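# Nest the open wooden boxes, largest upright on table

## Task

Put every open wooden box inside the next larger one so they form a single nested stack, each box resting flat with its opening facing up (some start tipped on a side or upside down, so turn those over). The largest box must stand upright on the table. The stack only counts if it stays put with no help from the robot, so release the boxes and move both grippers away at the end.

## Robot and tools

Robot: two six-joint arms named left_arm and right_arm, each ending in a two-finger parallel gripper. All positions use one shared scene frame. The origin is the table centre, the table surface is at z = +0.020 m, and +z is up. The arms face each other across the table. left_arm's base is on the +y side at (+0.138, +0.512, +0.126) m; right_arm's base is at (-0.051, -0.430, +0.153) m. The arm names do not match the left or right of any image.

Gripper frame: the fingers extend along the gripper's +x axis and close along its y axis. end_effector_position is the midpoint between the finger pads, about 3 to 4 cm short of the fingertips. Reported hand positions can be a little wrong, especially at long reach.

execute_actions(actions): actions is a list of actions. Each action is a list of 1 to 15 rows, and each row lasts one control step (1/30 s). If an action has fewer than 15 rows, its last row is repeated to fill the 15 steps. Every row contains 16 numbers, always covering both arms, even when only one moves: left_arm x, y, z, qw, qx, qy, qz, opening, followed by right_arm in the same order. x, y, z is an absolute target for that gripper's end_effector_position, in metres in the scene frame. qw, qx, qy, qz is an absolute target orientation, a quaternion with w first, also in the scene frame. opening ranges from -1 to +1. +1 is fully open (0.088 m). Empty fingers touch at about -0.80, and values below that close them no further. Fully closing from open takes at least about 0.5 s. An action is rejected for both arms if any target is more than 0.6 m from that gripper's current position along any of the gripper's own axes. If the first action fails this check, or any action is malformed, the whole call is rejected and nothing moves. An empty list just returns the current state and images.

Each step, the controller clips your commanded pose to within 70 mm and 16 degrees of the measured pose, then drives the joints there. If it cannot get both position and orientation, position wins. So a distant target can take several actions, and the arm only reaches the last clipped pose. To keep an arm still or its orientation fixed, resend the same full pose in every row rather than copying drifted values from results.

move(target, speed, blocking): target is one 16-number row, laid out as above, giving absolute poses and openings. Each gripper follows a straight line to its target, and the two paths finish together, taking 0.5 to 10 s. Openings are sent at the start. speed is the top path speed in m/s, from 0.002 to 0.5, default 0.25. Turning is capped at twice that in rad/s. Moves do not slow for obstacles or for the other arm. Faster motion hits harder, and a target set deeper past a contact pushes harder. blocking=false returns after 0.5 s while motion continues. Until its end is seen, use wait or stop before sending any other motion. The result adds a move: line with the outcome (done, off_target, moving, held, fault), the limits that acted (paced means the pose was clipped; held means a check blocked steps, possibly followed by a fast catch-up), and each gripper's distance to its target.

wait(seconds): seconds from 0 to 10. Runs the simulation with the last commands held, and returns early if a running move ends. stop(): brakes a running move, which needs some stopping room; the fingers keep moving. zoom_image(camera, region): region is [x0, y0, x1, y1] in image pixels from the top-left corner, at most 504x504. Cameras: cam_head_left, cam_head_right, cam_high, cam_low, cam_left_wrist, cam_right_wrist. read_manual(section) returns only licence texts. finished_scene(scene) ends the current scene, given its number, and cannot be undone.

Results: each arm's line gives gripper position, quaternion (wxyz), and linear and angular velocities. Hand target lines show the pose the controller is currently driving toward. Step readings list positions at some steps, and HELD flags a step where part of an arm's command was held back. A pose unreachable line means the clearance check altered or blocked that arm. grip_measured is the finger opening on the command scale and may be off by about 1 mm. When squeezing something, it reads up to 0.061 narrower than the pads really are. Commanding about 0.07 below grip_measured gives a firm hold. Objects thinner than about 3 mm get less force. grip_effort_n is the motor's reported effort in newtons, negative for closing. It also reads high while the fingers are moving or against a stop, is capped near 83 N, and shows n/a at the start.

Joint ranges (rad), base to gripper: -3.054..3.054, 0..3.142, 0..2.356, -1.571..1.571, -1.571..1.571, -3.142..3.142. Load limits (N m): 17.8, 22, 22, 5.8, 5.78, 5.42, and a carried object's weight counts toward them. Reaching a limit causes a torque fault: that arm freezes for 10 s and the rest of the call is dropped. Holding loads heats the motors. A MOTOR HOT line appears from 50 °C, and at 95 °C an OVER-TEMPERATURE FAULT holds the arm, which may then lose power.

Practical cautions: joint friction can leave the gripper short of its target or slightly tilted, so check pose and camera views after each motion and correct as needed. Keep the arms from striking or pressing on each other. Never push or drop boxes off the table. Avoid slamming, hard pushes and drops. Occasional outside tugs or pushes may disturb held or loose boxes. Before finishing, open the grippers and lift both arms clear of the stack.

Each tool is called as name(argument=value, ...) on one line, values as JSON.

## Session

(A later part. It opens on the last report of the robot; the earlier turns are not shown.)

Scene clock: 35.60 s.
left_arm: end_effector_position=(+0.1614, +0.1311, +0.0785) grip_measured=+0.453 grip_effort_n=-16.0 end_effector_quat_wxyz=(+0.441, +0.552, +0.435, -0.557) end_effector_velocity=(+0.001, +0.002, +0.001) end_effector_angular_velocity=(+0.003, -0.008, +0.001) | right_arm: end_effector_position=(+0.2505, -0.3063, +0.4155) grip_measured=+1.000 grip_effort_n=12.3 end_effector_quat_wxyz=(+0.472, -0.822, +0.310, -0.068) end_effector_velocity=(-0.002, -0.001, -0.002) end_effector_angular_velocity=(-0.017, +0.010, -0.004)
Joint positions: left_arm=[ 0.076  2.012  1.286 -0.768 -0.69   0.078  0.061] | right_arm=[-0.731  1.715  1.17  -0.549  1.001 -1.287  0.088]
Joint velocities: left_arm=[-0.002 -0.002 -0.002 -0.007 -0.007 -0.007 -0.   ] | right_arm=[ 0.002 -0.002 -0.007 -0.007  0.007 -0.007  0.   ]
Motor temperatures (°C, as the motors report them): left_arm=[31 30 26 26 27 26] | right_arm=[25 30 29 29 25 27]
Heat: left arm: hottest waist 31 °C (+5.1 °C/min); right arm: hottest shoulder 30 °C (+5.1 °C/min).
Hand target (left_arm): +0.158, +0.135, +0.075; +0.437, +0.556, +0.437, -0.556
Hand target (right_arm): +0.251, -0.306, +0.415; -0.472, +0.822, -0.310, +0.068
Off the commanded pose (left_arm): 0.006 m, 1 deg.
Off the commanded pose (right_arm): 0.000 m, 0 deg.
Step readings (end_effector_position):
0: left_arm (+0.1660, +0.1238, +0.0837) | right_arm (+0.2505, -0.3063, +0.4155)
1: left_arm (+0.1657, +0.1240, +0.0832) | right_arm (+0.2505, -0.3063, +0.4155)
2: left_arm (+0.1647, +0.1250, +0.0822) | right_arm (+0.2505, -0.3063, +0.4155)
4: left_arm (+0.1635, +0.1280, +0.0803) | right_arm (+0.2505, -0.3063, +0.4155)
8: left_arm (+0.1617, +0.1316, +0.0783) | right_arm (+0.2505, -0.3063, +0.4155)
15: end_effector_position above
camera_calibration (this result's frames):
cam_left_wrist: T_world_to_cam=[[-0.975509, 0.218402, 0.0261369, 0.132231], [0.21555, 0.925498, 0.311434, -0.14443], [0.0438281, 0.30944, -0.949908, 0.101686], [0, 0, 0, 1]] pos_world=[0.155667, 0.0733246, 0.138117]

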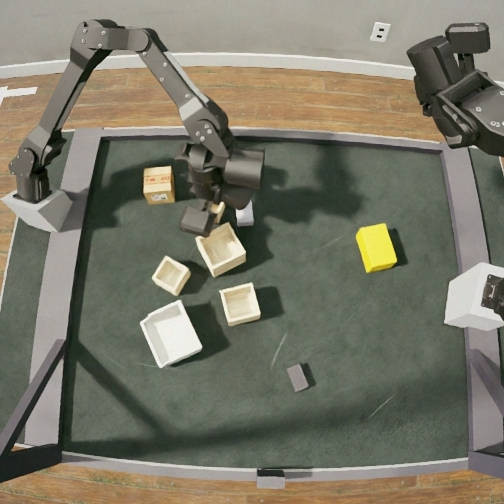

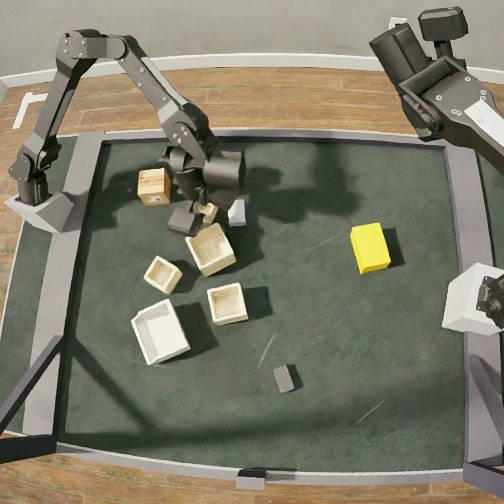

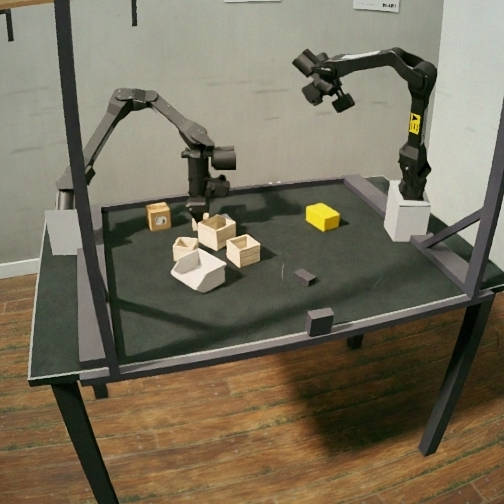

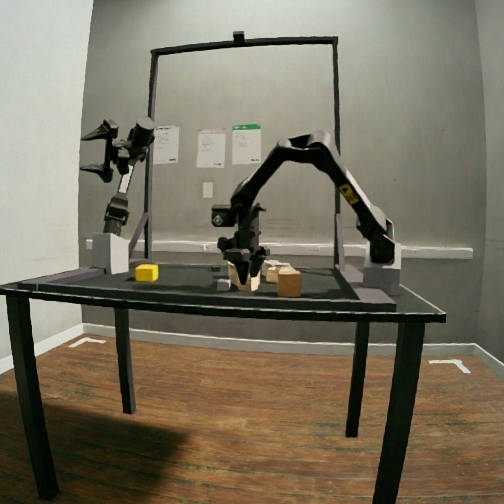

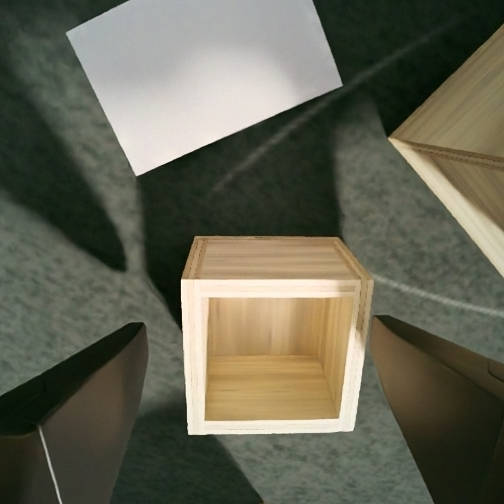

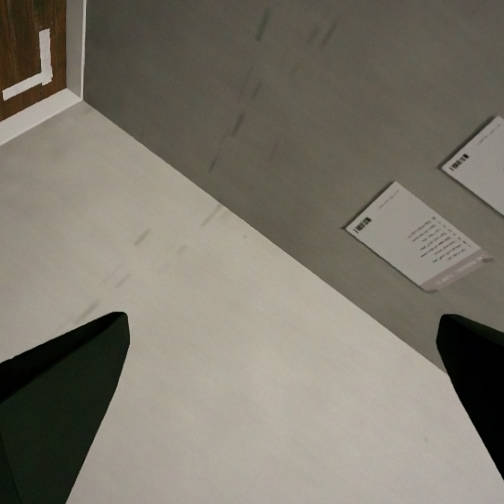

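execute_actions(actions=[[[0.154,0.136,0.0845,0.4367,0.5561,0.4367,-0.5561,0.40, 0.2505,-0.3063,0.4155,0.472,-0.822,0.310,-0.068,1]]])

Scene clock: 36.20 s.
left_arm: end_effector_position=(+0.1546, +0.1360, +0.0845) grip_measured=+0.403 grip_effort_n=-16.0 end_effector_quat_wxyz=(+0.437, +0.556, +0.436, -0.557) end_effector_velocity=(+0.003, +0.001, +0.001) end_effector_angular_velocity=(-0.000, -0.022, +0.001) | right_arm: end_effector_position=(+0.2505, -0.3063, +0.4155) grip_measured=+1.000 grip_effort_n=12.3 end_effector_quat_wxyz=(+0.472, -0.822, +0.310, -0.068) end_effector_velocity=(+0.000, -0.003, +0.002) end_effector_angular_velocity=(-0.015, +0.002, -0.006)
Joint positions: left_arm=[ 0.05   2.012  1.286 -0.801 -0.69   0.045  0.059] | right_arm=[-0.731  1.715  1.17  -0.549  1.001 -1.287  0.088]
Joint velocities: left_arm=[-0.002 -0.002 -0.002 -0.007 -0.022 -0.007 -0.   ] | right_arm=[-0.007 -0.002 -0.002  0.007  0.007 -0.022  0.   ]
Motor temperatures (°C, as the motors report them): left_arm=[31 31 26 26 27 26] | right_arm=[25 30 29 29 25 27]
Heat: left arm: hottest waist 31 °C (+5.0 °C/min); right arm: hottest shoulder 30 °C (+5.0 °C/min).
Hand target (left_arm): +0.154, +0.136, +0.084; +0.437, +0.556, +0.437, -0.556
Hand target (right_arm): +0.251, -0.306, +0.415; -0.472, +0.822, -0.310, +0.068
Off the commanded pose (left_arm): 0.001 m, 0 deg.
Off the commanded pose (right_arm): 0.000 m, 0 deg.
Step readings (end_effector_position):
0: left_arm (+0.1614, +0.1310, +0.0785) | right_arm (+0.2505, -0.3063, +0.4155)
1: left_arm (+0.1612, +0.1312, +0.0787) | right_arm (+0.2505, -0.3063, +0.4155)
2: left_arm (+0.1603, +0.1324, +0.0796) | right_arm (+0.2505, -0.3063, +0.4155)
4: left_arm (+0.1574, +0.1344, +0.0821) | right_arm (+0.2505, -0.3063, +0.4155)
8: left_arm (+0.1545, +0.1355, +0.0845) | right_arm (+0.2505, -0.3063, +0.4155)
15: end_effector_position above
camera_calibration (this result's frames):
cam_left_wrist: T_world_to_cam=[[-0.973687, 0.226152, 0.0280977, 0.122871], [0.223108, 0.920854, 0.319768, -0.150597], [0.0464421, 0.317622, -0.947079, 0.104417], [0, 0, 0, 1]] pos_world=[0.148388, 0.0777255, 0.143595]

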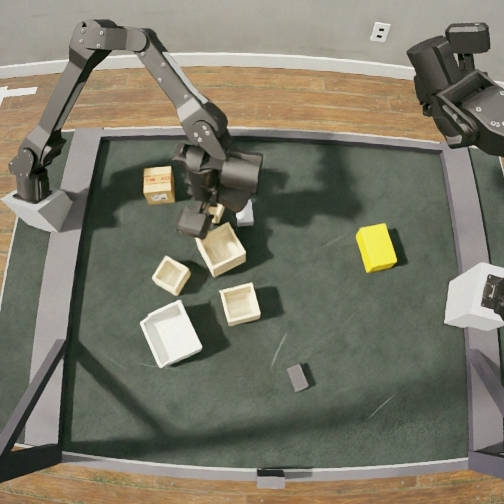

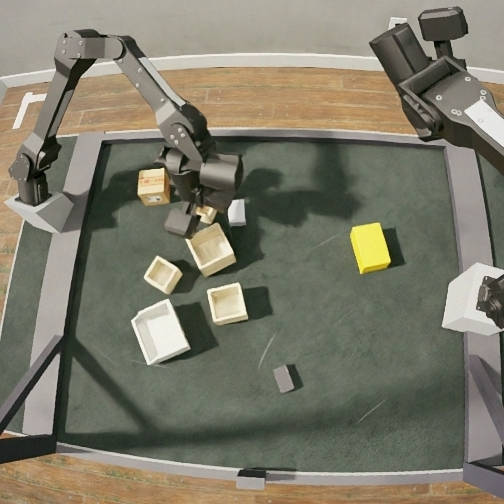

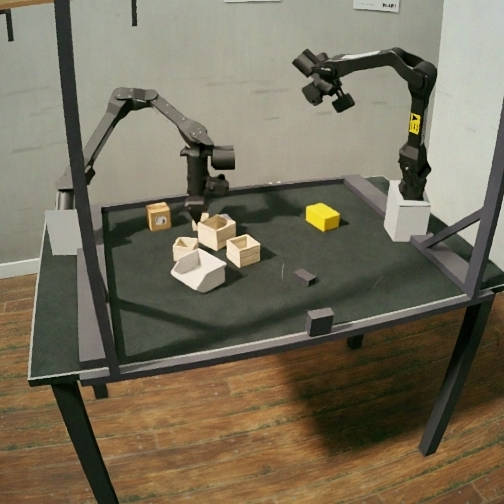

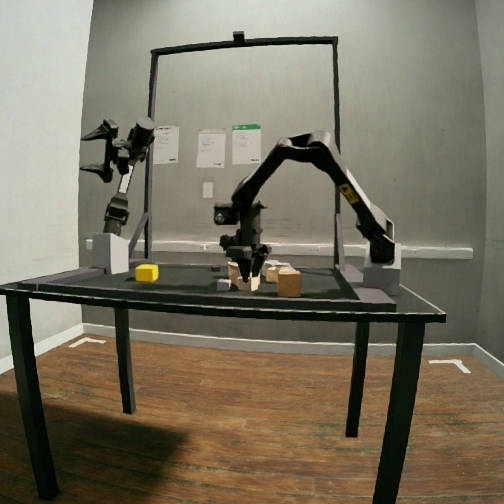

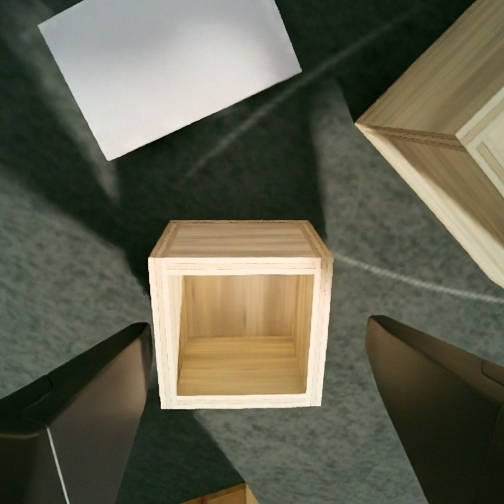

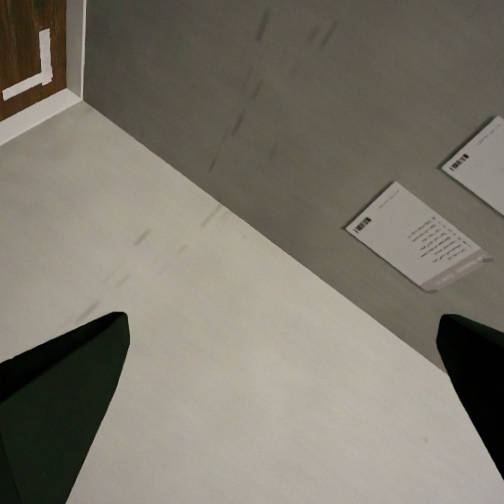

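execute_actions(actions=[[[0.1615,0.1285,0.081,0.4367,0.5561,0.4367,-0.5561,0.40, 0.2505,-0.3063,0.4155,0.472,-0.822,0.310,-0.068,1]]])

Scene clock: 37.13 s.
left_arm: end_effector_position=(+0.1622, +0.1300, +0.0837) grip_measured=+0.403 grip_effort_n=-16.0 end_effector_quat_wxyz=(+0.439, +0.554, +0.436, -0.556) end_effector_velocity=(+0.001, +0.002, +0.001) end_effector_angular_velocity=(+0.003, -0.008, -0.014) | right_arm: end_effector_position=(+0.2505, -0.3063, +0.4155) grip_measured=+1.000 grip_effort_n=12.3 end_effector_quat_wxyz=(+0.472, -0.822, +0.310, -0.068) end_effector_velocity=(+0.000, -0.001, -0.003) end_effector_angular_velocity=(-0.008, +0.018, +0.001)
Joint positions: left_arm=[ 0.069  2.012  1.308 -0.803 -0.69   0.066  0.059] | right_arm=[-0.731  1.715  1.17  -0.549  1.001 -1.287  0.088]
Joint velocities: left_arm=[-0.002 -0.002 -0.002 -0.007 -0.007  0.007 -0.   ] | right_arm=[-0.002  0.002 -0.002 -0.007 -0.007 -0.007  0.   ]
Motor temperatures (°C, as the motors report them): left_arm=[31 31 26 26 27 26] | right_arm=[25 30 29 29 25 27]
Heat: left arm: hottest waist 31 °C (+4.8 °C/min); right arm: hottest shoulder 30 °C (+4.8 °C/min).
Hand target (left_arm): +0.161, +0.129, +0.081; +0.437, +0.556, +0.437, -0.556
Hand target (right_arm): +0.251, -0.306, +0.415; -0.472, +0.822, -0.310, +0.068
Off the commanded pose (left_arm): 0.003 m, 0 deg.
Off the commanded pose (right_arm): 0.000 m, 0 deg.
Step readings (end_effector_position):
0: left_arm (+0.1546, +0.1361, +0.0845) | right_arm (+0.2505, -0.3063, +0.4155)
1: left_arm (+0.1550, +0.1357, +0.0846) | right_arm (+0.2505, -0.3063, +0.4155)
2: left_arm (+0.1559, +0.1349, +0.0846) | right_arm (+0.2505, -0.3063, +0.4155)
4: left_arm (+0.1588, +0.1329, +0.0839) | right_arm (+0.2505, -0.3063, +0.4155)
8: left_arm (+0.1622, +0.1300, +0.0837) | right_arm (+0.2505, -0.3063, +0.4155)
15: end_effector_position above
camera_calibration (this result's frames):
cam_left_wrist: T_world_to_cam=[[-0.975094, 0.220148, 0.0269534, 0.132725], [0.217197, 0.923209, 0.317033, -0.145624], [0.0449103, 0.314991, -0.948032, 0.105823], [0, 0, 0, 1]] pos_world=[0.156296, 0.0718892, 0.142914]

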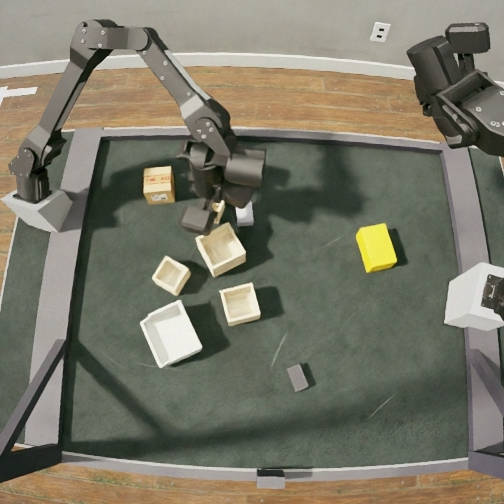

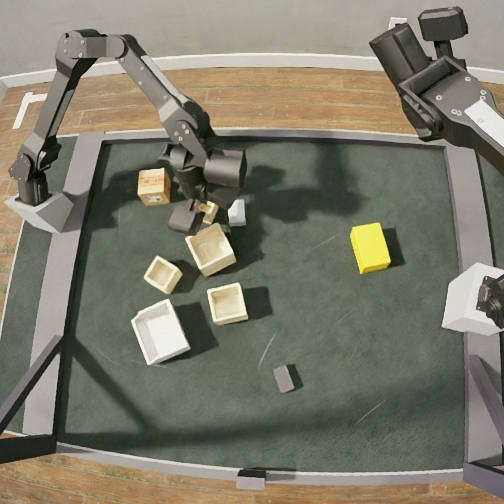

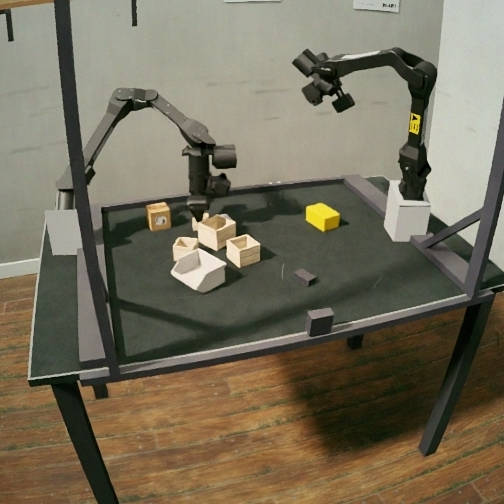

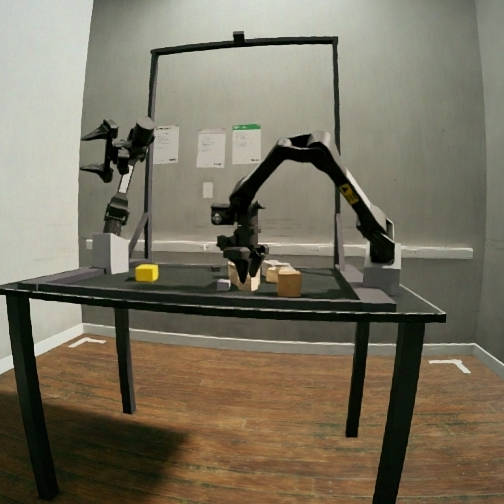

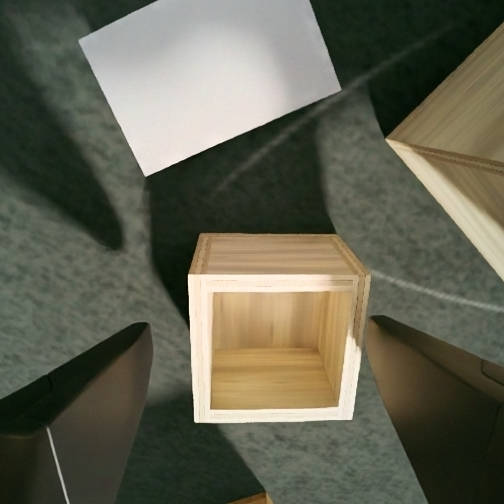

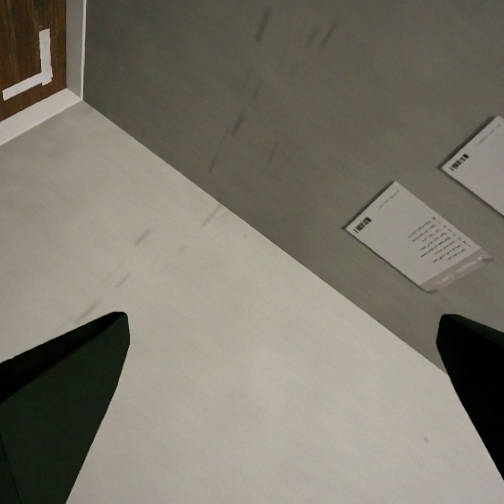

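execute_actions(actions=[[[0.158,0.1325,0.081,0.4367,0.5561,0.4367,-0.5561,0.40, 0.2505,-0.3063,0.4155,0.472,-0.822,0.310,-0.068,1]],[[0.158,0.1325,0.081,0.4367,0.5561,0.4367,-0.5561,0.25, 0.2505,-0.3063,0.4155,0.472,-0.822,0.310,-0.068,1],[0.158,0.1325,0.081,0.4367,0.5561,0.4367,-0.5561,0.2, 0.2505,-0.3063,0.4155,0.472,-0.822,0.310,-0.068,1],[0.158,0.1325,0.081,0.4367,0.5561,0.4367,-0.5561,0.17, 0.2505,-0.3063,0.4155,0.472,-0.822,0.310,-0.068,1],[0.158,0.1325,0.081,0.4367,0.5561,0.4367,-0.5561,0.15, 0.2505,-0.3063,0.4155,0.472,-0.822,0.310,-0.068,1],[0.158,0.1325,0.081,0.4367,0.5561,0.4367,-0.5561,0.13, 0.2505,-0.3063,0.4155,0.472,-0.822,0.310,-0.068,1],[0.158,0.1325,0.081,0.4367,0.5561,0.4367,-0.5561,0.11, 0.2505,-0.3063,0.4155,0.472,-0.822,0.310,-0.068,1],[0.158,0.1325,0.081,0.4367,0.5561,0.4367,-0.5561,0.09, 0.2505,-0.3063,0.4155,0.472,-0.822,0.310,-0.068,1],[0.158,0.1325,0.081,0.4367,0.5561,0.4367,-0.5561,0.07, 0.2505,-0.3063,0.4155,0.472,-0.822,0.310,-0.068,1],[0.158,0.1325,0.081,0.4367,0.5561,0.4367,-0.5561,0.05, 0.2505,-0.3063,0.4155,0.472,-0.822,0.310,-0.068,1],[0.158,0.1325,0.081,0.4367,0.5561,0.4367,-0.5561,0.03, 0.2505,-0.3063,0.4155,0.472,-0.822,0.310,-0.068,1],[0.158,0.1325,0.081,0.4367,0.5561,0.4367,-0.5561,0.0, 0.2505,-0.3063,0.4155,0.472,-0.822,0.310,-0.068,1],[0.158,0.1325,0.081,0.4367,0.5561,0.4367,-0.5561,-0.03, 0.2505,-0.3063,0.4155,0.472,-0.822,0.310,-0.068,1]]])

Scene clock: 38.43 s.
left_arm: end_effector_position=(+0.1611, +0.1289, +0.0844) grip_measured=+0.027 grip_effort_n=-83.5 end_effector_quat_wxyz=(+0.441, +0.552, +0.436, -0.558) end_effector_velocity=(+0.001, -0.000, +0.002) end_effector_angular_velocity=(-0.001, -0.007, +0.004) | right_arm: end_effector_position=(+0.2505, -0.3063, +0.4155) grip_measured=+1.000 grip_effort_n=12.3 end_effector_quat_wxyz=(+0.472, -0.822, +0.310, -0.068) end_effector_velocity=(-0.002, -0.004, -0.001) end_effector_angular_velocity=(-0.009, +0.022, -0.005)
Joint positions: left_arm=[ 0.066  2.012  1.308 -0.798 -0.69   0.066  0.04 ] | right_arm=[-0.731  1.715  1.17  -0.549  1.001 -1.287  0.088]
Joint velocities: left_arm=[-0.002 -0.002  0.002 -0.007 -0.007 -0.007 -0.   ] | right_arm=[-0.007 -0.007 -0.002 -0.022 -0.007 -0.007  0.   ]
Motor temperatures (°C, as the motors report them): left_arm=[31 31 26 26 27 26] | right_arm=[25 30 29 29 25 27]
Heat: left arm: hottest waist 31 °C (+4.7 °C/min); right arm: hottest shoulder 30 °C (+4.7 °C/min).
Hand target (left_arm): +0.158, +0.133, +0.081; +0.437, +0.556, +0.437, -0.556
Hand target (right_arm): +0.251, -0.306, +0.415; -0.472, +0.822, -0.310, +0.068
Off the commanded pose (left_arm): 0.006 m, 1 deg.
Off the commanded pose (right_arm): 0.000 m, 0 deg.
Step readings (end_effector_position; steps 1 to 15: 1st action; 16 to 30: 2nd action):
0: left_arm (+0.1622, +0.1299, +0.0837) | right_arm (+0.2505, -0.3063, +0.4155)
1: left_arm (+0.1622, +0.1299, +0.0837) | right_arm (+0.2505, -0.3063, +0.4155)
2: left_arm (+0.1622, +0.1298, +0.0837) | right_arm (+0.2505, -0.3063, +0.4155)
4: left_arm (+0.1620, +0.1294, +0.0838) | right_arm (+0.2505, -0.3063, +0.4155)
8: left_arm (+0.1615, +0.1291, +0.0842) | right_arm (+0.2505, -0.3063, +0.4155)
15: left_arm (+0.1614, +0.1290, +0.0843) | right_arm (+0.2505, -0.3063, +0.4155)
16: left_arm (+0.1614, +0.1290, +0.0843) | right_arm (+0.2505, -0.3063, +0.4155)
17: left_arm (+0.1614, +0.1290, +0.0843) | right_arm (+0.2505, -0.3063, +0.4155)
19: left_arm (+0.1614, +0.1290, +0.0843) | right_arm (+0.2505, -0.3063, +0.4155)
23: left_arm (+0.1613, +0.1289, +0.0844) | right_arm (+0.2505, -0.3063, +0.4155)
30: end_effector_position above
camera_calibration (this result's frames):
cam_left_wrist: T_world_to_cam=[[-0.975406, 0.218775, 0.0268618, 0.132175], [0.216122, 0.925323, 0.311558, -0.144279], [0.0433053, 0.309701, -0.949847, 0.108043], [0, 0, 0, 1]] pos_world=[0.155427, 0.0711271, 0.144026]

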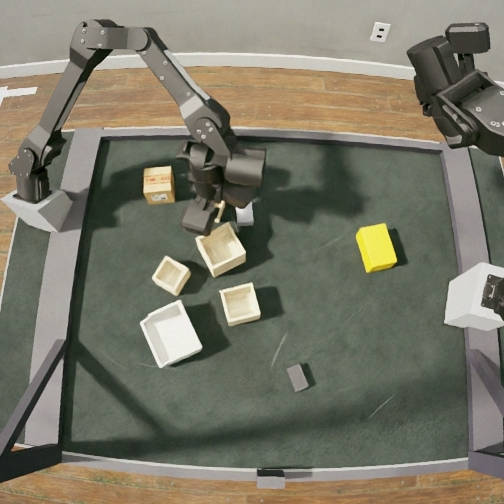

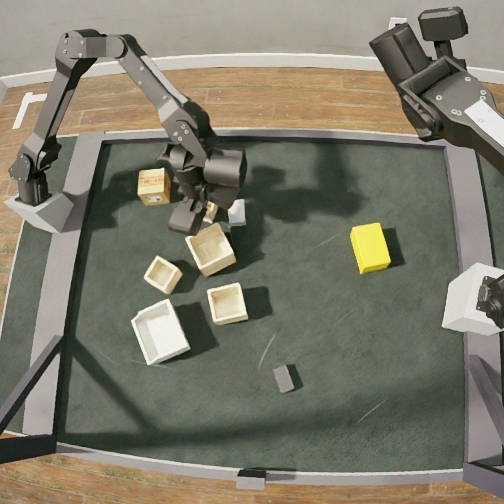

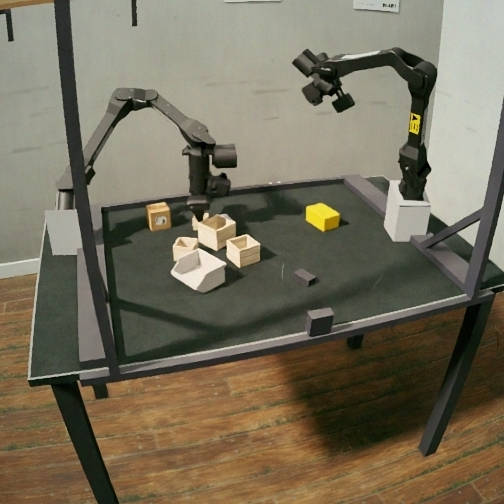

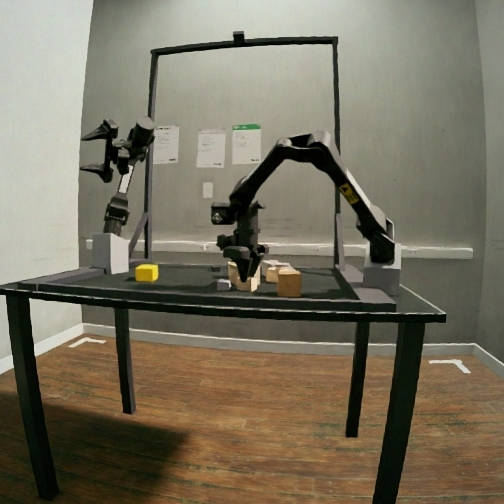

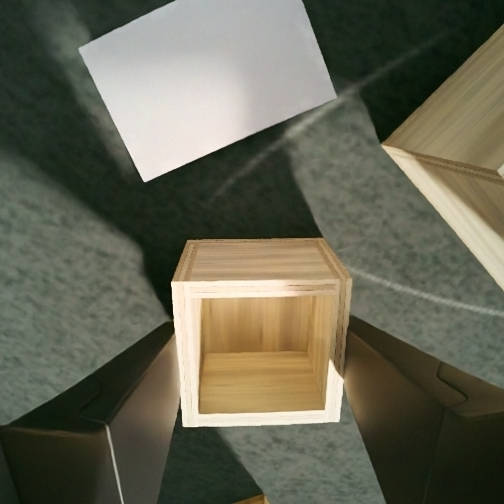

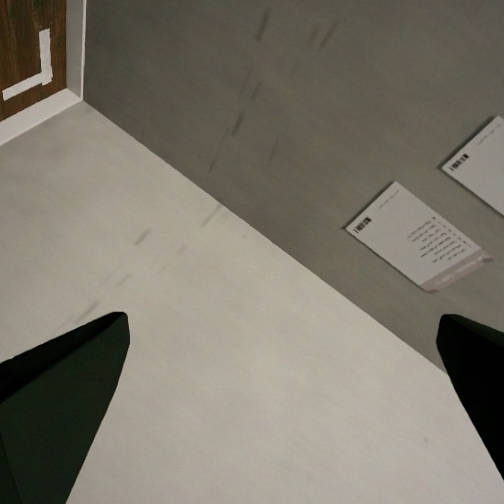

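move(target=[0.158,0.132,0.152,0.4367,0.5561,0.4367,-0.5561,-0.03, 0.2505,-0.3063,0.4155,0.472,-0.822,0.310,-0.068,1], speed=0.2)

move(target=[0.0042,0.1997,0.15,0.3851,0.5930,0.3851,-0.5930,-0.03, 0.2505,-0.3063,0.4155,0.472,-0.822,0.310,-0.068,1], speed=0.25)

move(target=[0.0042,0.1997,0.128,0.3851,0.5930,0.3851,-0.5930,-0.03, 0.2505,-0.3063,0.4155,0.472,-0.822,0.310,-0.068,1], speed=0.08)

Scene clock: 39.57 s.
left_arm: end_effector_position=(+0.1570, +0.1345, +0.1482) grip_measured=+0.027 grip_effort_n=-83.5 end_effector_quat_wxyz=(+0.432, +0.562, +0.435, -0.556) end_effector_velocity=(+0.003, +0.004, +0.001) end_effector_angular_velocity=(+0.019, -0.015, -0.015) | right_arm: end_effector_position=(+0.2505, -0.3063, +0.4155) grip_measured=+1.000 grip_effort_n=11.9 end_effector_quat_wxyz=(+0.472, -0.822, +0.310, -0.068) end_effector_velocity=(-0.001, -0.002, -0.003) end_effector_angular_velocity=(-0.008, +0.018, +0.001)
Joint positions: left_arm=[-0.057  1.974  1.448 -1.105 -0.69  -0.094  0.04 ] | right_arm=[-0.731  1.715  1.17  -0.549  1.001 -1.287  0.088]
Joint velocities: left_arm=[-0.002  0.002  0.007 -0.037 -0.007 -0.007  0.   ] | right_arm=[-0.002 -0.002 -0.007 -0.007 -0.007 -0.007  0.   ]
Motor temperatures (°C, as the motors report them): left_arm=[31 31 26 26 27 26] | right_arm=[25 31 29 29 25 27]
Heat: left arm: hottest waist 31 °C (+4.5 °C/min); right arm: hottest shoulder 31 °C (+6.1 °C/min).
Hand target (left_arm): +0.158, +0.132, +0.152; +0.437, +0.556, +0.437, -0.556
Hand target (right_arm): +0.251, -0.306, +0.415; -0.472, +0.822, -0.310, +0.068
Off the commanded pose (left_arm): 0.005 m, 1 deg.
Off the commanded pose (right_arm): 0.000 m, 0 deg.
move: done
camera_calibration (this result's frames):
cam_left_wrist: T_world_to_cam=[[-0.971706, 0.234669, 0.0268059, 0.12251], [0.230149, 0.915199, 0.330821, -0.172142], [0.0531006, 0.32763, -0.943313, 0.162152], [0, 0, 0, 1]] pos_world=[0.150051, 0.0756695, 0.206624]

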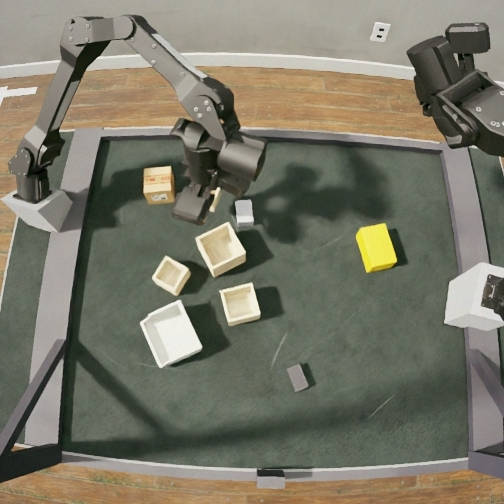

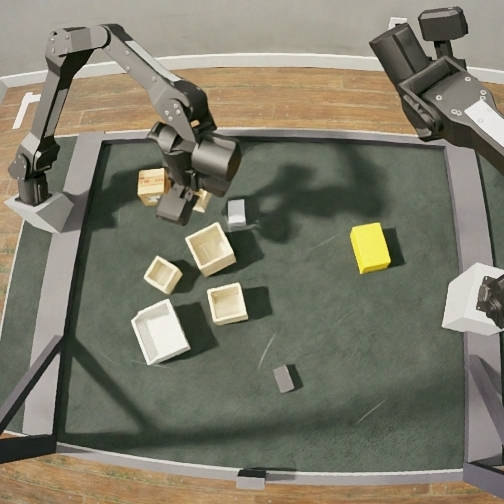

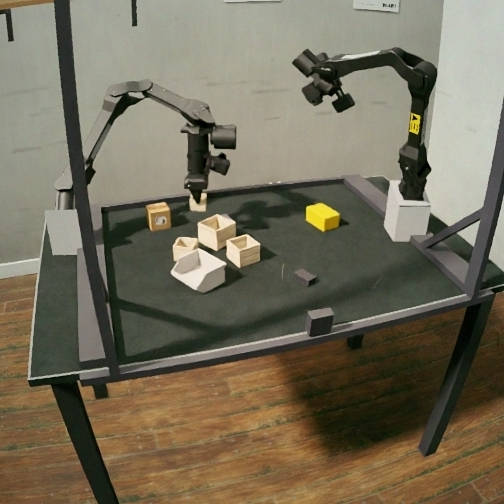

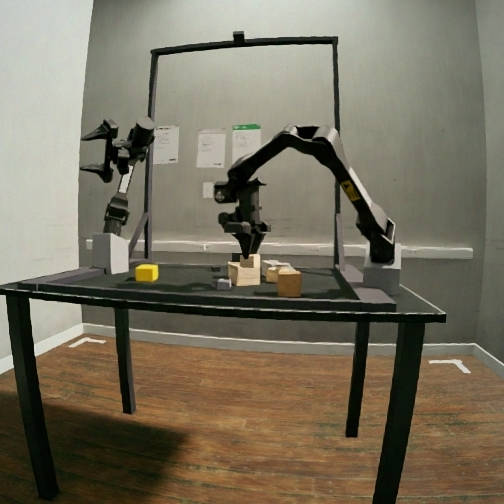

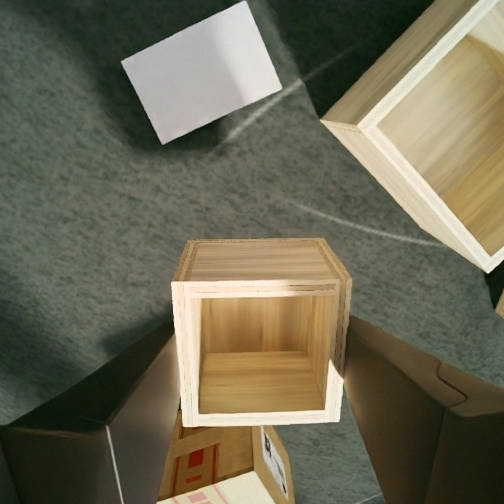

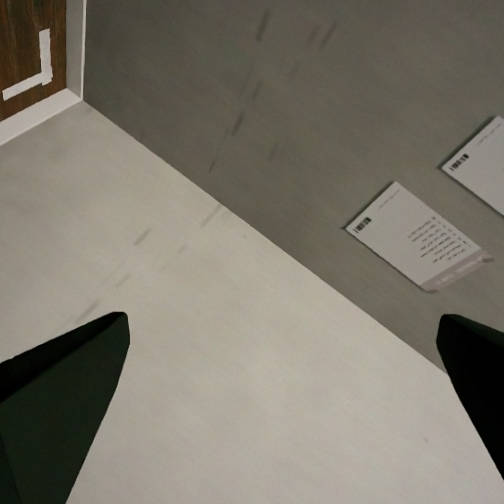

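Scene clock: 40.80 s.
left_arm: end_effector_position=(+0.0074, +0.1980, +0.1521) grip_measured=+0.027 grip_effort_n=-83.5 end_effector_quat_wxyz=(+0.386, +0.592, +0.383, -0.594) end_effector_velocity=(+0.004, +0.003, +0.001) end_effector_angular_velocity=(+0.006, -0.017, -0.007) | right_arm: end_effector_position=(+0.2505, -0.3063, +0.4155) grip_measured=+1.000 grip_effort_n=12.3 end_effector_quat_wxyz=(+0.472, -0.822, +0.310, -0.068) end_effector_velocity=(-0.002, -0.003, -0.004) end_effector_angular_velocity=(-0.015, +0.030, -0.003)
Joint positions: left_arm=[-0.412  2.219  1.382 -1.049 -0.626 -0.356  0.04 ] | right_arm=[-0.731  1.715  1.17  -0.549  1.001 -1.287  0.088]
Joint velocities: left_arm=[-0.002 -0.002 -0.002 -0.022 -0.007 -0.007 -0.   ] | right_arm=[-0.002 -0.002 -0.007 -0.022 -0.007 -0.007  0.   ]
Motor temperatures (°C, as the motors report them): left_arm=[32 31 26 26 27 26] | right_arm=[25 31 29 29 25 27]
Heat: left arm: hottest waist 32 °C (+5.9 °C/min); right arm: hottest shoulder 31 °C (+5.9 °C/min).
Hand target (left_arm): +0.004, +0.198, +0.150; +0.385, +0.593, +0.385, -0.593
Hand target (right_arm): +0.251, -0.306, +0.415; -0.472, +0.822, -0.310, +0.068
Off the commanded pose (left_arm): 0.004 m, 0 deg.
Off the commanded pose (right_arm): 0.000 m, 0 deg.
move: done
camera_calibration (this result's frames):
cam_left_wrist: T_world_to_cam=[[-0.918135, 0.395366, 0.0267145, -0.0700343], [0.382889, 0.867751, 0.316866, -0.186668], [0.102097, 0.301155, -0.948094, 0.15852], [0, 0, 0, 1]] pos_world=[-0.00901219, 0.141932, 0.211311]

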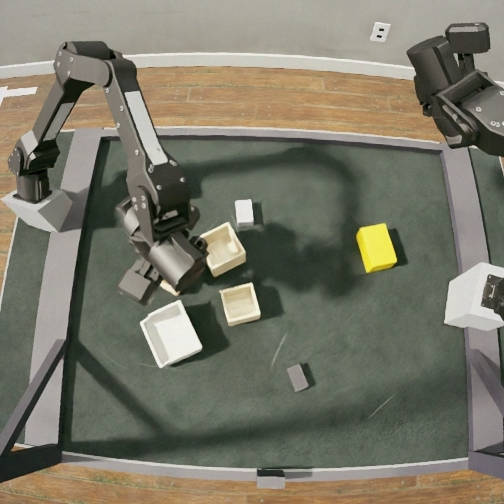

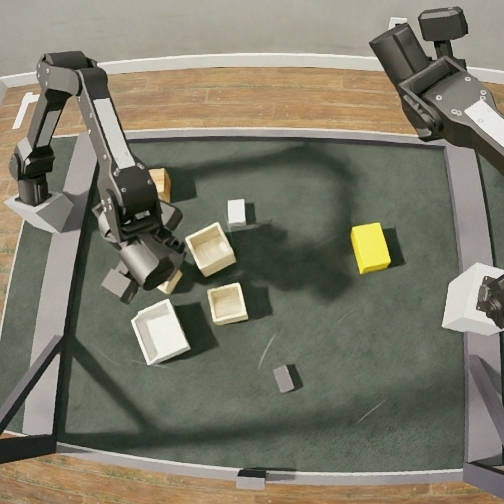

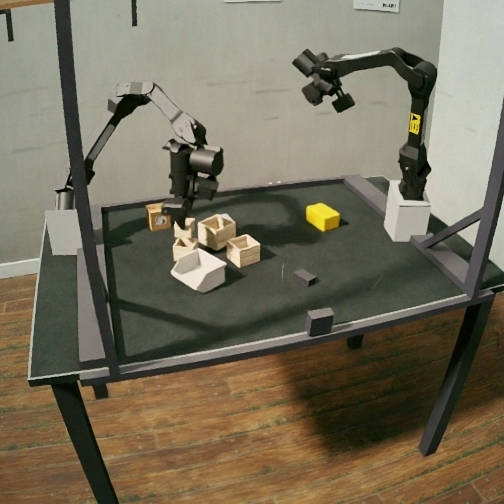

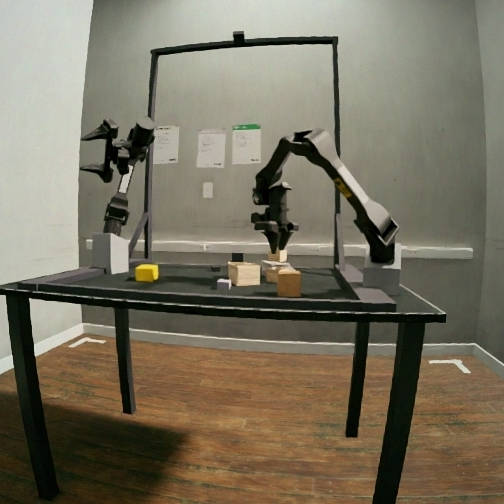

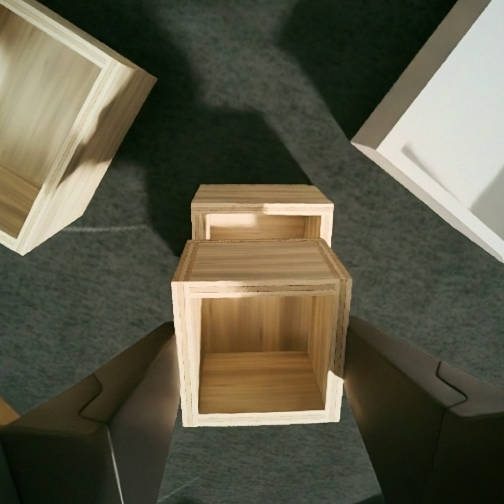

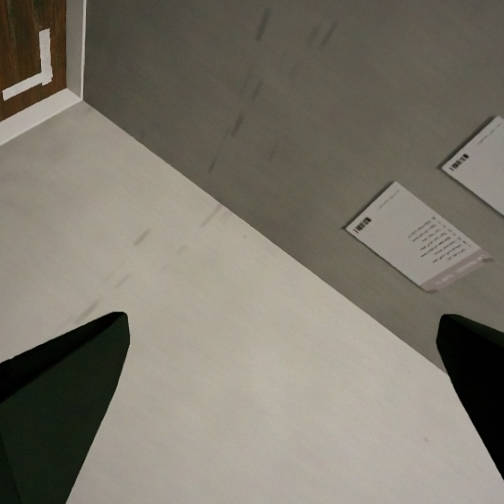

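Scene clock: 41.60 s.
left_arm: end_effector_position=(+0.0043, +0.1953, +0.1350) grip_measured=+0.027 grip_effort_n=-83.5 end_effector_quat_wxyz=(+0.391, +0.583, +0.389, -0.597) end_effector_velocity=(-0.001, -0.000, -0.001) end_effector_angular_velocity=(-0.008, -0.004, +0.007) | right_arm: end_effector_position=(+0.2505, -0.3063, +0.4155) grip_measured=+1.000 grip_effort_n=12.3 end_effector_quat_wxyz=(+0.472, -0.822, +0.310, -0.068) end_effector_velocity=(-0.000, +0.001, -0.003) end_effector_angular_velocity=(-0.009, +0.018, +0.005)
Joint positions: left_arm=[-0.385  2.231  1.342 -0.958 -0.63  -0.329  0.04 ] | right_arm=[-0.731  1.715  1.17  -0.549  1.001 -1.287  0.088]
Joint velocities: left_arm=[-0.002  0.002 -0.002  0.007 -0.007 -0.007 -0.   ] | right_arm=[ 0.002  0.002 -0.002 -0.007 -0.007 -0.007  0.   ]
Motor temperatures (°C, as the motors report them): left_arm=[32 31 26 26 27 26] | right_arm=[25 31 29 29 25 27]
Heat: left arm: hottest waist 32 °C (+5.8 °C/min); right arm: hottest shoulder 31 °C (+5.8 °C/min).
Hand target (left_arm): +0.004, +0.200, +0.128; +0.385, +0.593, +0.385, -0.593
Hand target (right_arm): +0.251, -0.306, +0.415; -0.472, +0.822, -0.310, +0.068
Off the commanded pose (left_arm): 0.008 m, 1 deg.
Off the commanded pose (right_arm): 0.000 m, 0 deg.
move: done
camera_calibration (this result's frames):
cam_left_wrist: T_world_to_cam=[[-0.924239, 0.380071, 0.0364382, -0.0697057], [0.372537, 0.876759, 0.304155, -0.17777], [0.0836531, 0.294687, -0.951925, 0.145326], [0, 0, 0, 1]] pos_world=[-0.0103556, 0.139529, 0.194949]

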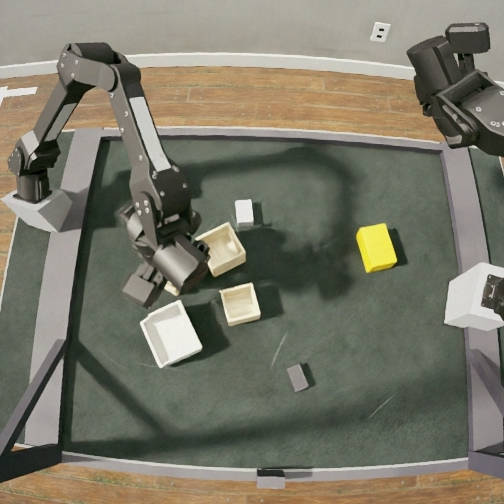

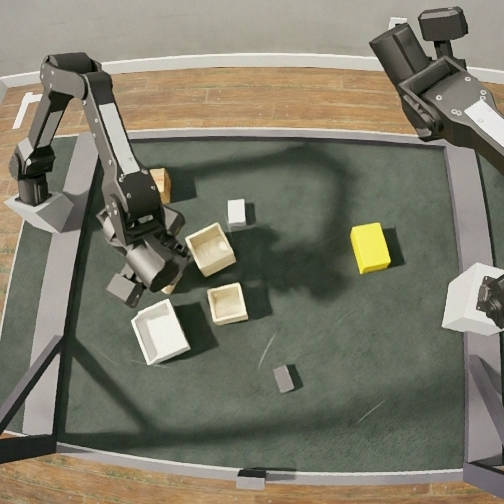

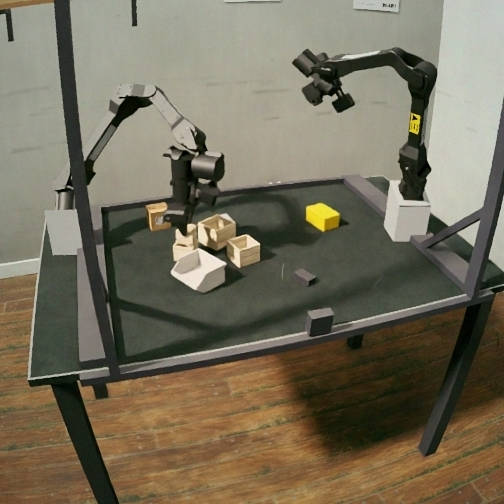

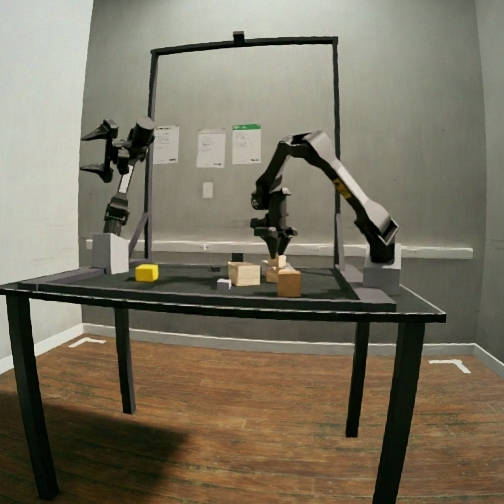

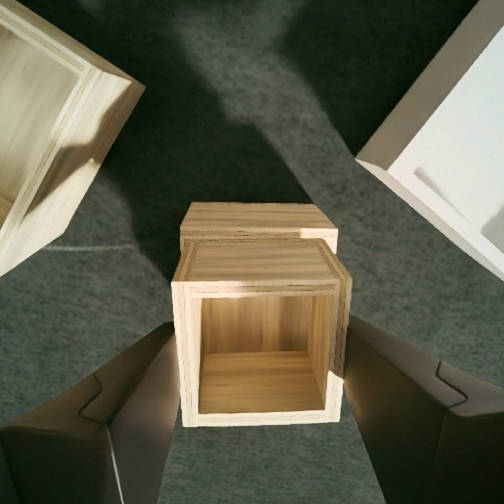

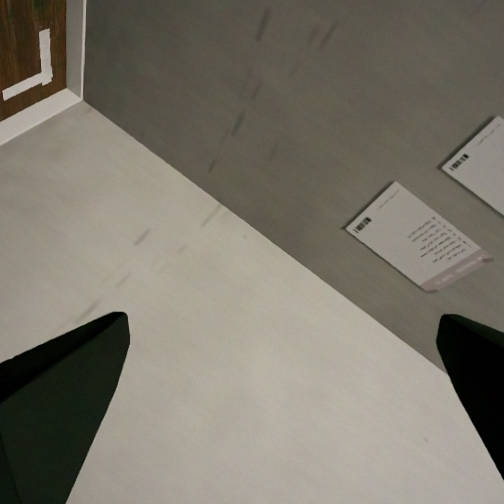

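zoom_image(camera="cam_left_wrist", region=[165, 190, 365, 300])

Region (165, 190, 365, 300) of cam_left_wrist's 504x504 image, scaled by 2.520, with more detail than that image has; it fills the top 277 rows of this view, and the rest is white.

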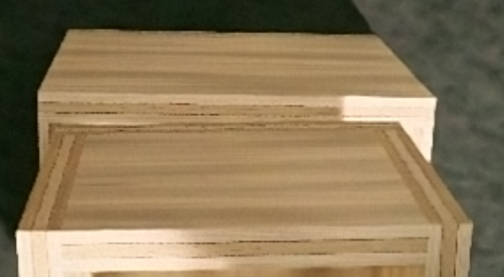

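execute_actions(actions=[[[0.0046,0.203,0.1235,0.3851,0.5930,0.3851,-0.5930,-0.03, 0.2505,-0.3063,0.4155,0.472,-0.822,0.310,-0.068,1]]])

zoom_image(camera="cam_left_wrist", region=[165, 200, 365, 300])

Scene clock: 42.83 s.
left_arm: end_effector_position=(+0.0042, +0.1990, +0.1294) grip_measured=+0.027 grip_effort_n=-83.5 end_effector_quat_wxyz=(+0.390, +0.584, +0.388, -0.597) end_effector_velocity=(+0.003, +0.000, -0.000) end_effector_angular_velocity=(+0.001, -0.009, +0.034) | right_arm: end_effector_position=(+0.2505, -0.3063, +0.4155) grip_measured=+1.000 grip_effort_n=12.3 end_effector_quat_wxyz=(+0.472, -0.822, +0.310, -0.068) end_effector_velocity=(+0.001, +0.003, +0.001) end_effector_angular_velocity=(+0.021, -0.018, +0.011)
Joint positions: left_arm=[-0.382  2.232  1.317 -0.933 -0.632 -0.325  0.04 ] | right_arm=[-0.731  1.715  1.17  -0.549  1.001 -1.287  0.088]
Joint velocities: left_arm=[ 0.002 -0.002 -0.002 -0.007 -0.007 -0.037  0.   ] | right_arm=[ 0.002 -0.002 -0.002  0.022 -0.007  0.007  0.   ]
Motor temperatures (°C, as the motors report them): left_arm=[32 31 26 26 27 26] | right_arm=[25 31 29 29 25 27]
Heat: left arm: hottest waist 32 °C (+5.6 °C/min); right arm: hottest shoulder 31 °C (+5.6 °C/min).
Hand target (left_arm): +0.005, +0.203, +0.124; +0.385, +0.593, +0.385, -0.593
Hand target (right_arm): +0.251, -0.306, +0.415; -0.472, +0.822, -0.310, +0.068
Off the commanded pose (left_arm): 0.007 m, 1 deg.
Off the commanded pose (right_arm): 0.000 m, 0 deg.
Step readings (end_effector_position):
0: left_arm (+0.0042, +0.1952, +0.1350) | right_arm (+0.2505, -0.3063, +0.4155)
1: left_arm (+0.0040, +0.1955, +0.1345) | right_arm (+0.2505, -0.3063, +0.4155)
2: left_arm (+0.0037, +0.1959, +0.1335) | right_arm (+0.2505, -0.3063, +0.4155)
4: left_arm (+0.0039, +0.1975, +0.1317) | right_arm (+0.2505, -0.3063, +0.4155)
8: left_arm (+0.0043, +0.1993, +0.1296) | right_arm (+0.2505, -0.3063, +0.4155)
15: end_effector_position above
camera_calibration (this result's frames):
cam_left_wrist: T_world_to_cam=[[-0.923451, 0.38212, 0.0349644, -0.0712541], [0.373878, 0.87553, 0.306043, -0.179245], [0.0863328, 0.295689, -0.951375, 0.13869], [0, 0, 0, 1]] pos_world=[-0.0107576, 0.143153, 0.189294]

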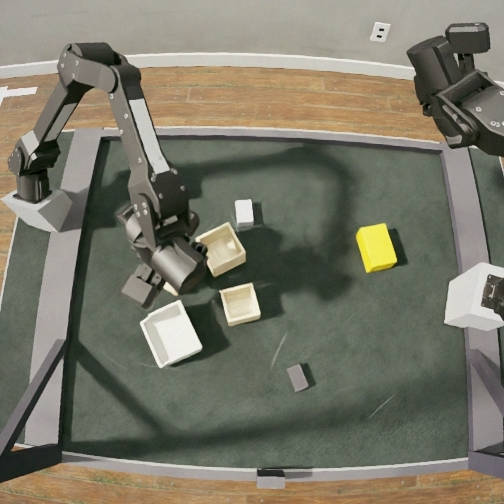

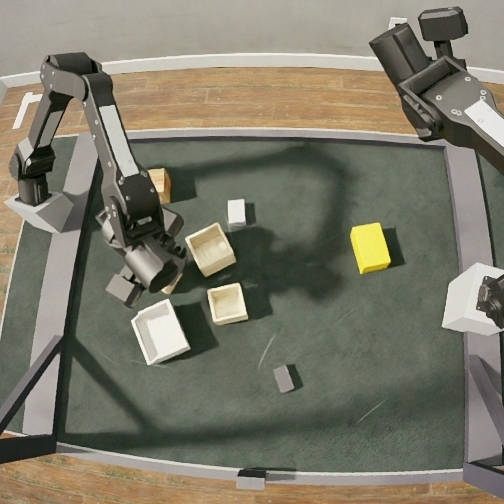

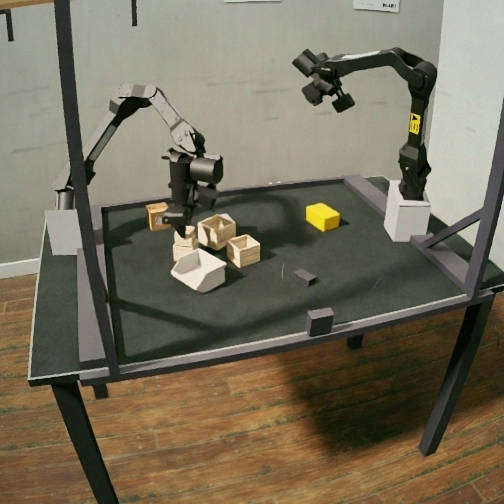

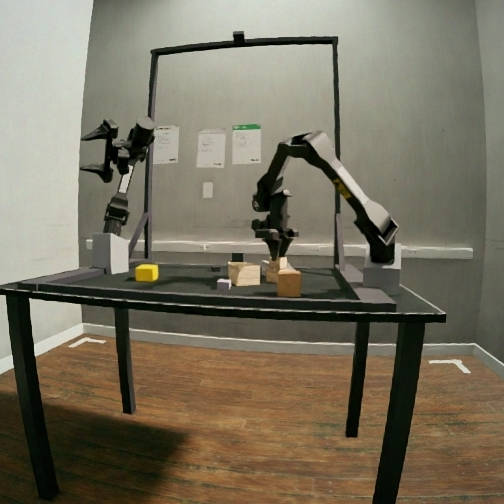

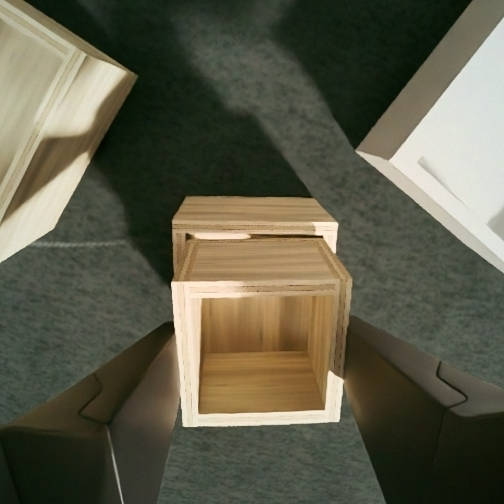

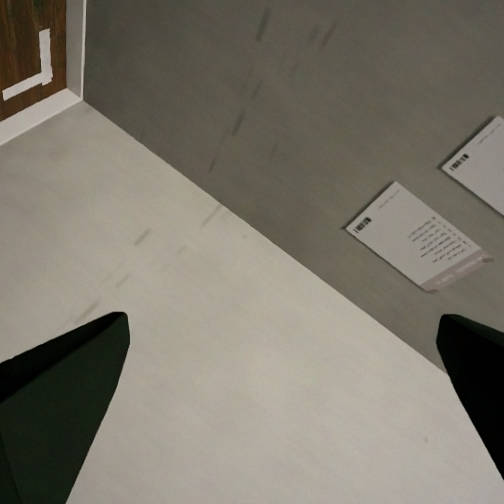

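Region (165, 200, 365, 300) of cam_left_wrist's 504x504 image, scaled by 2.520, with more detail than that image has.

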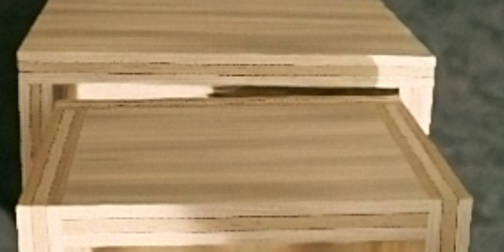

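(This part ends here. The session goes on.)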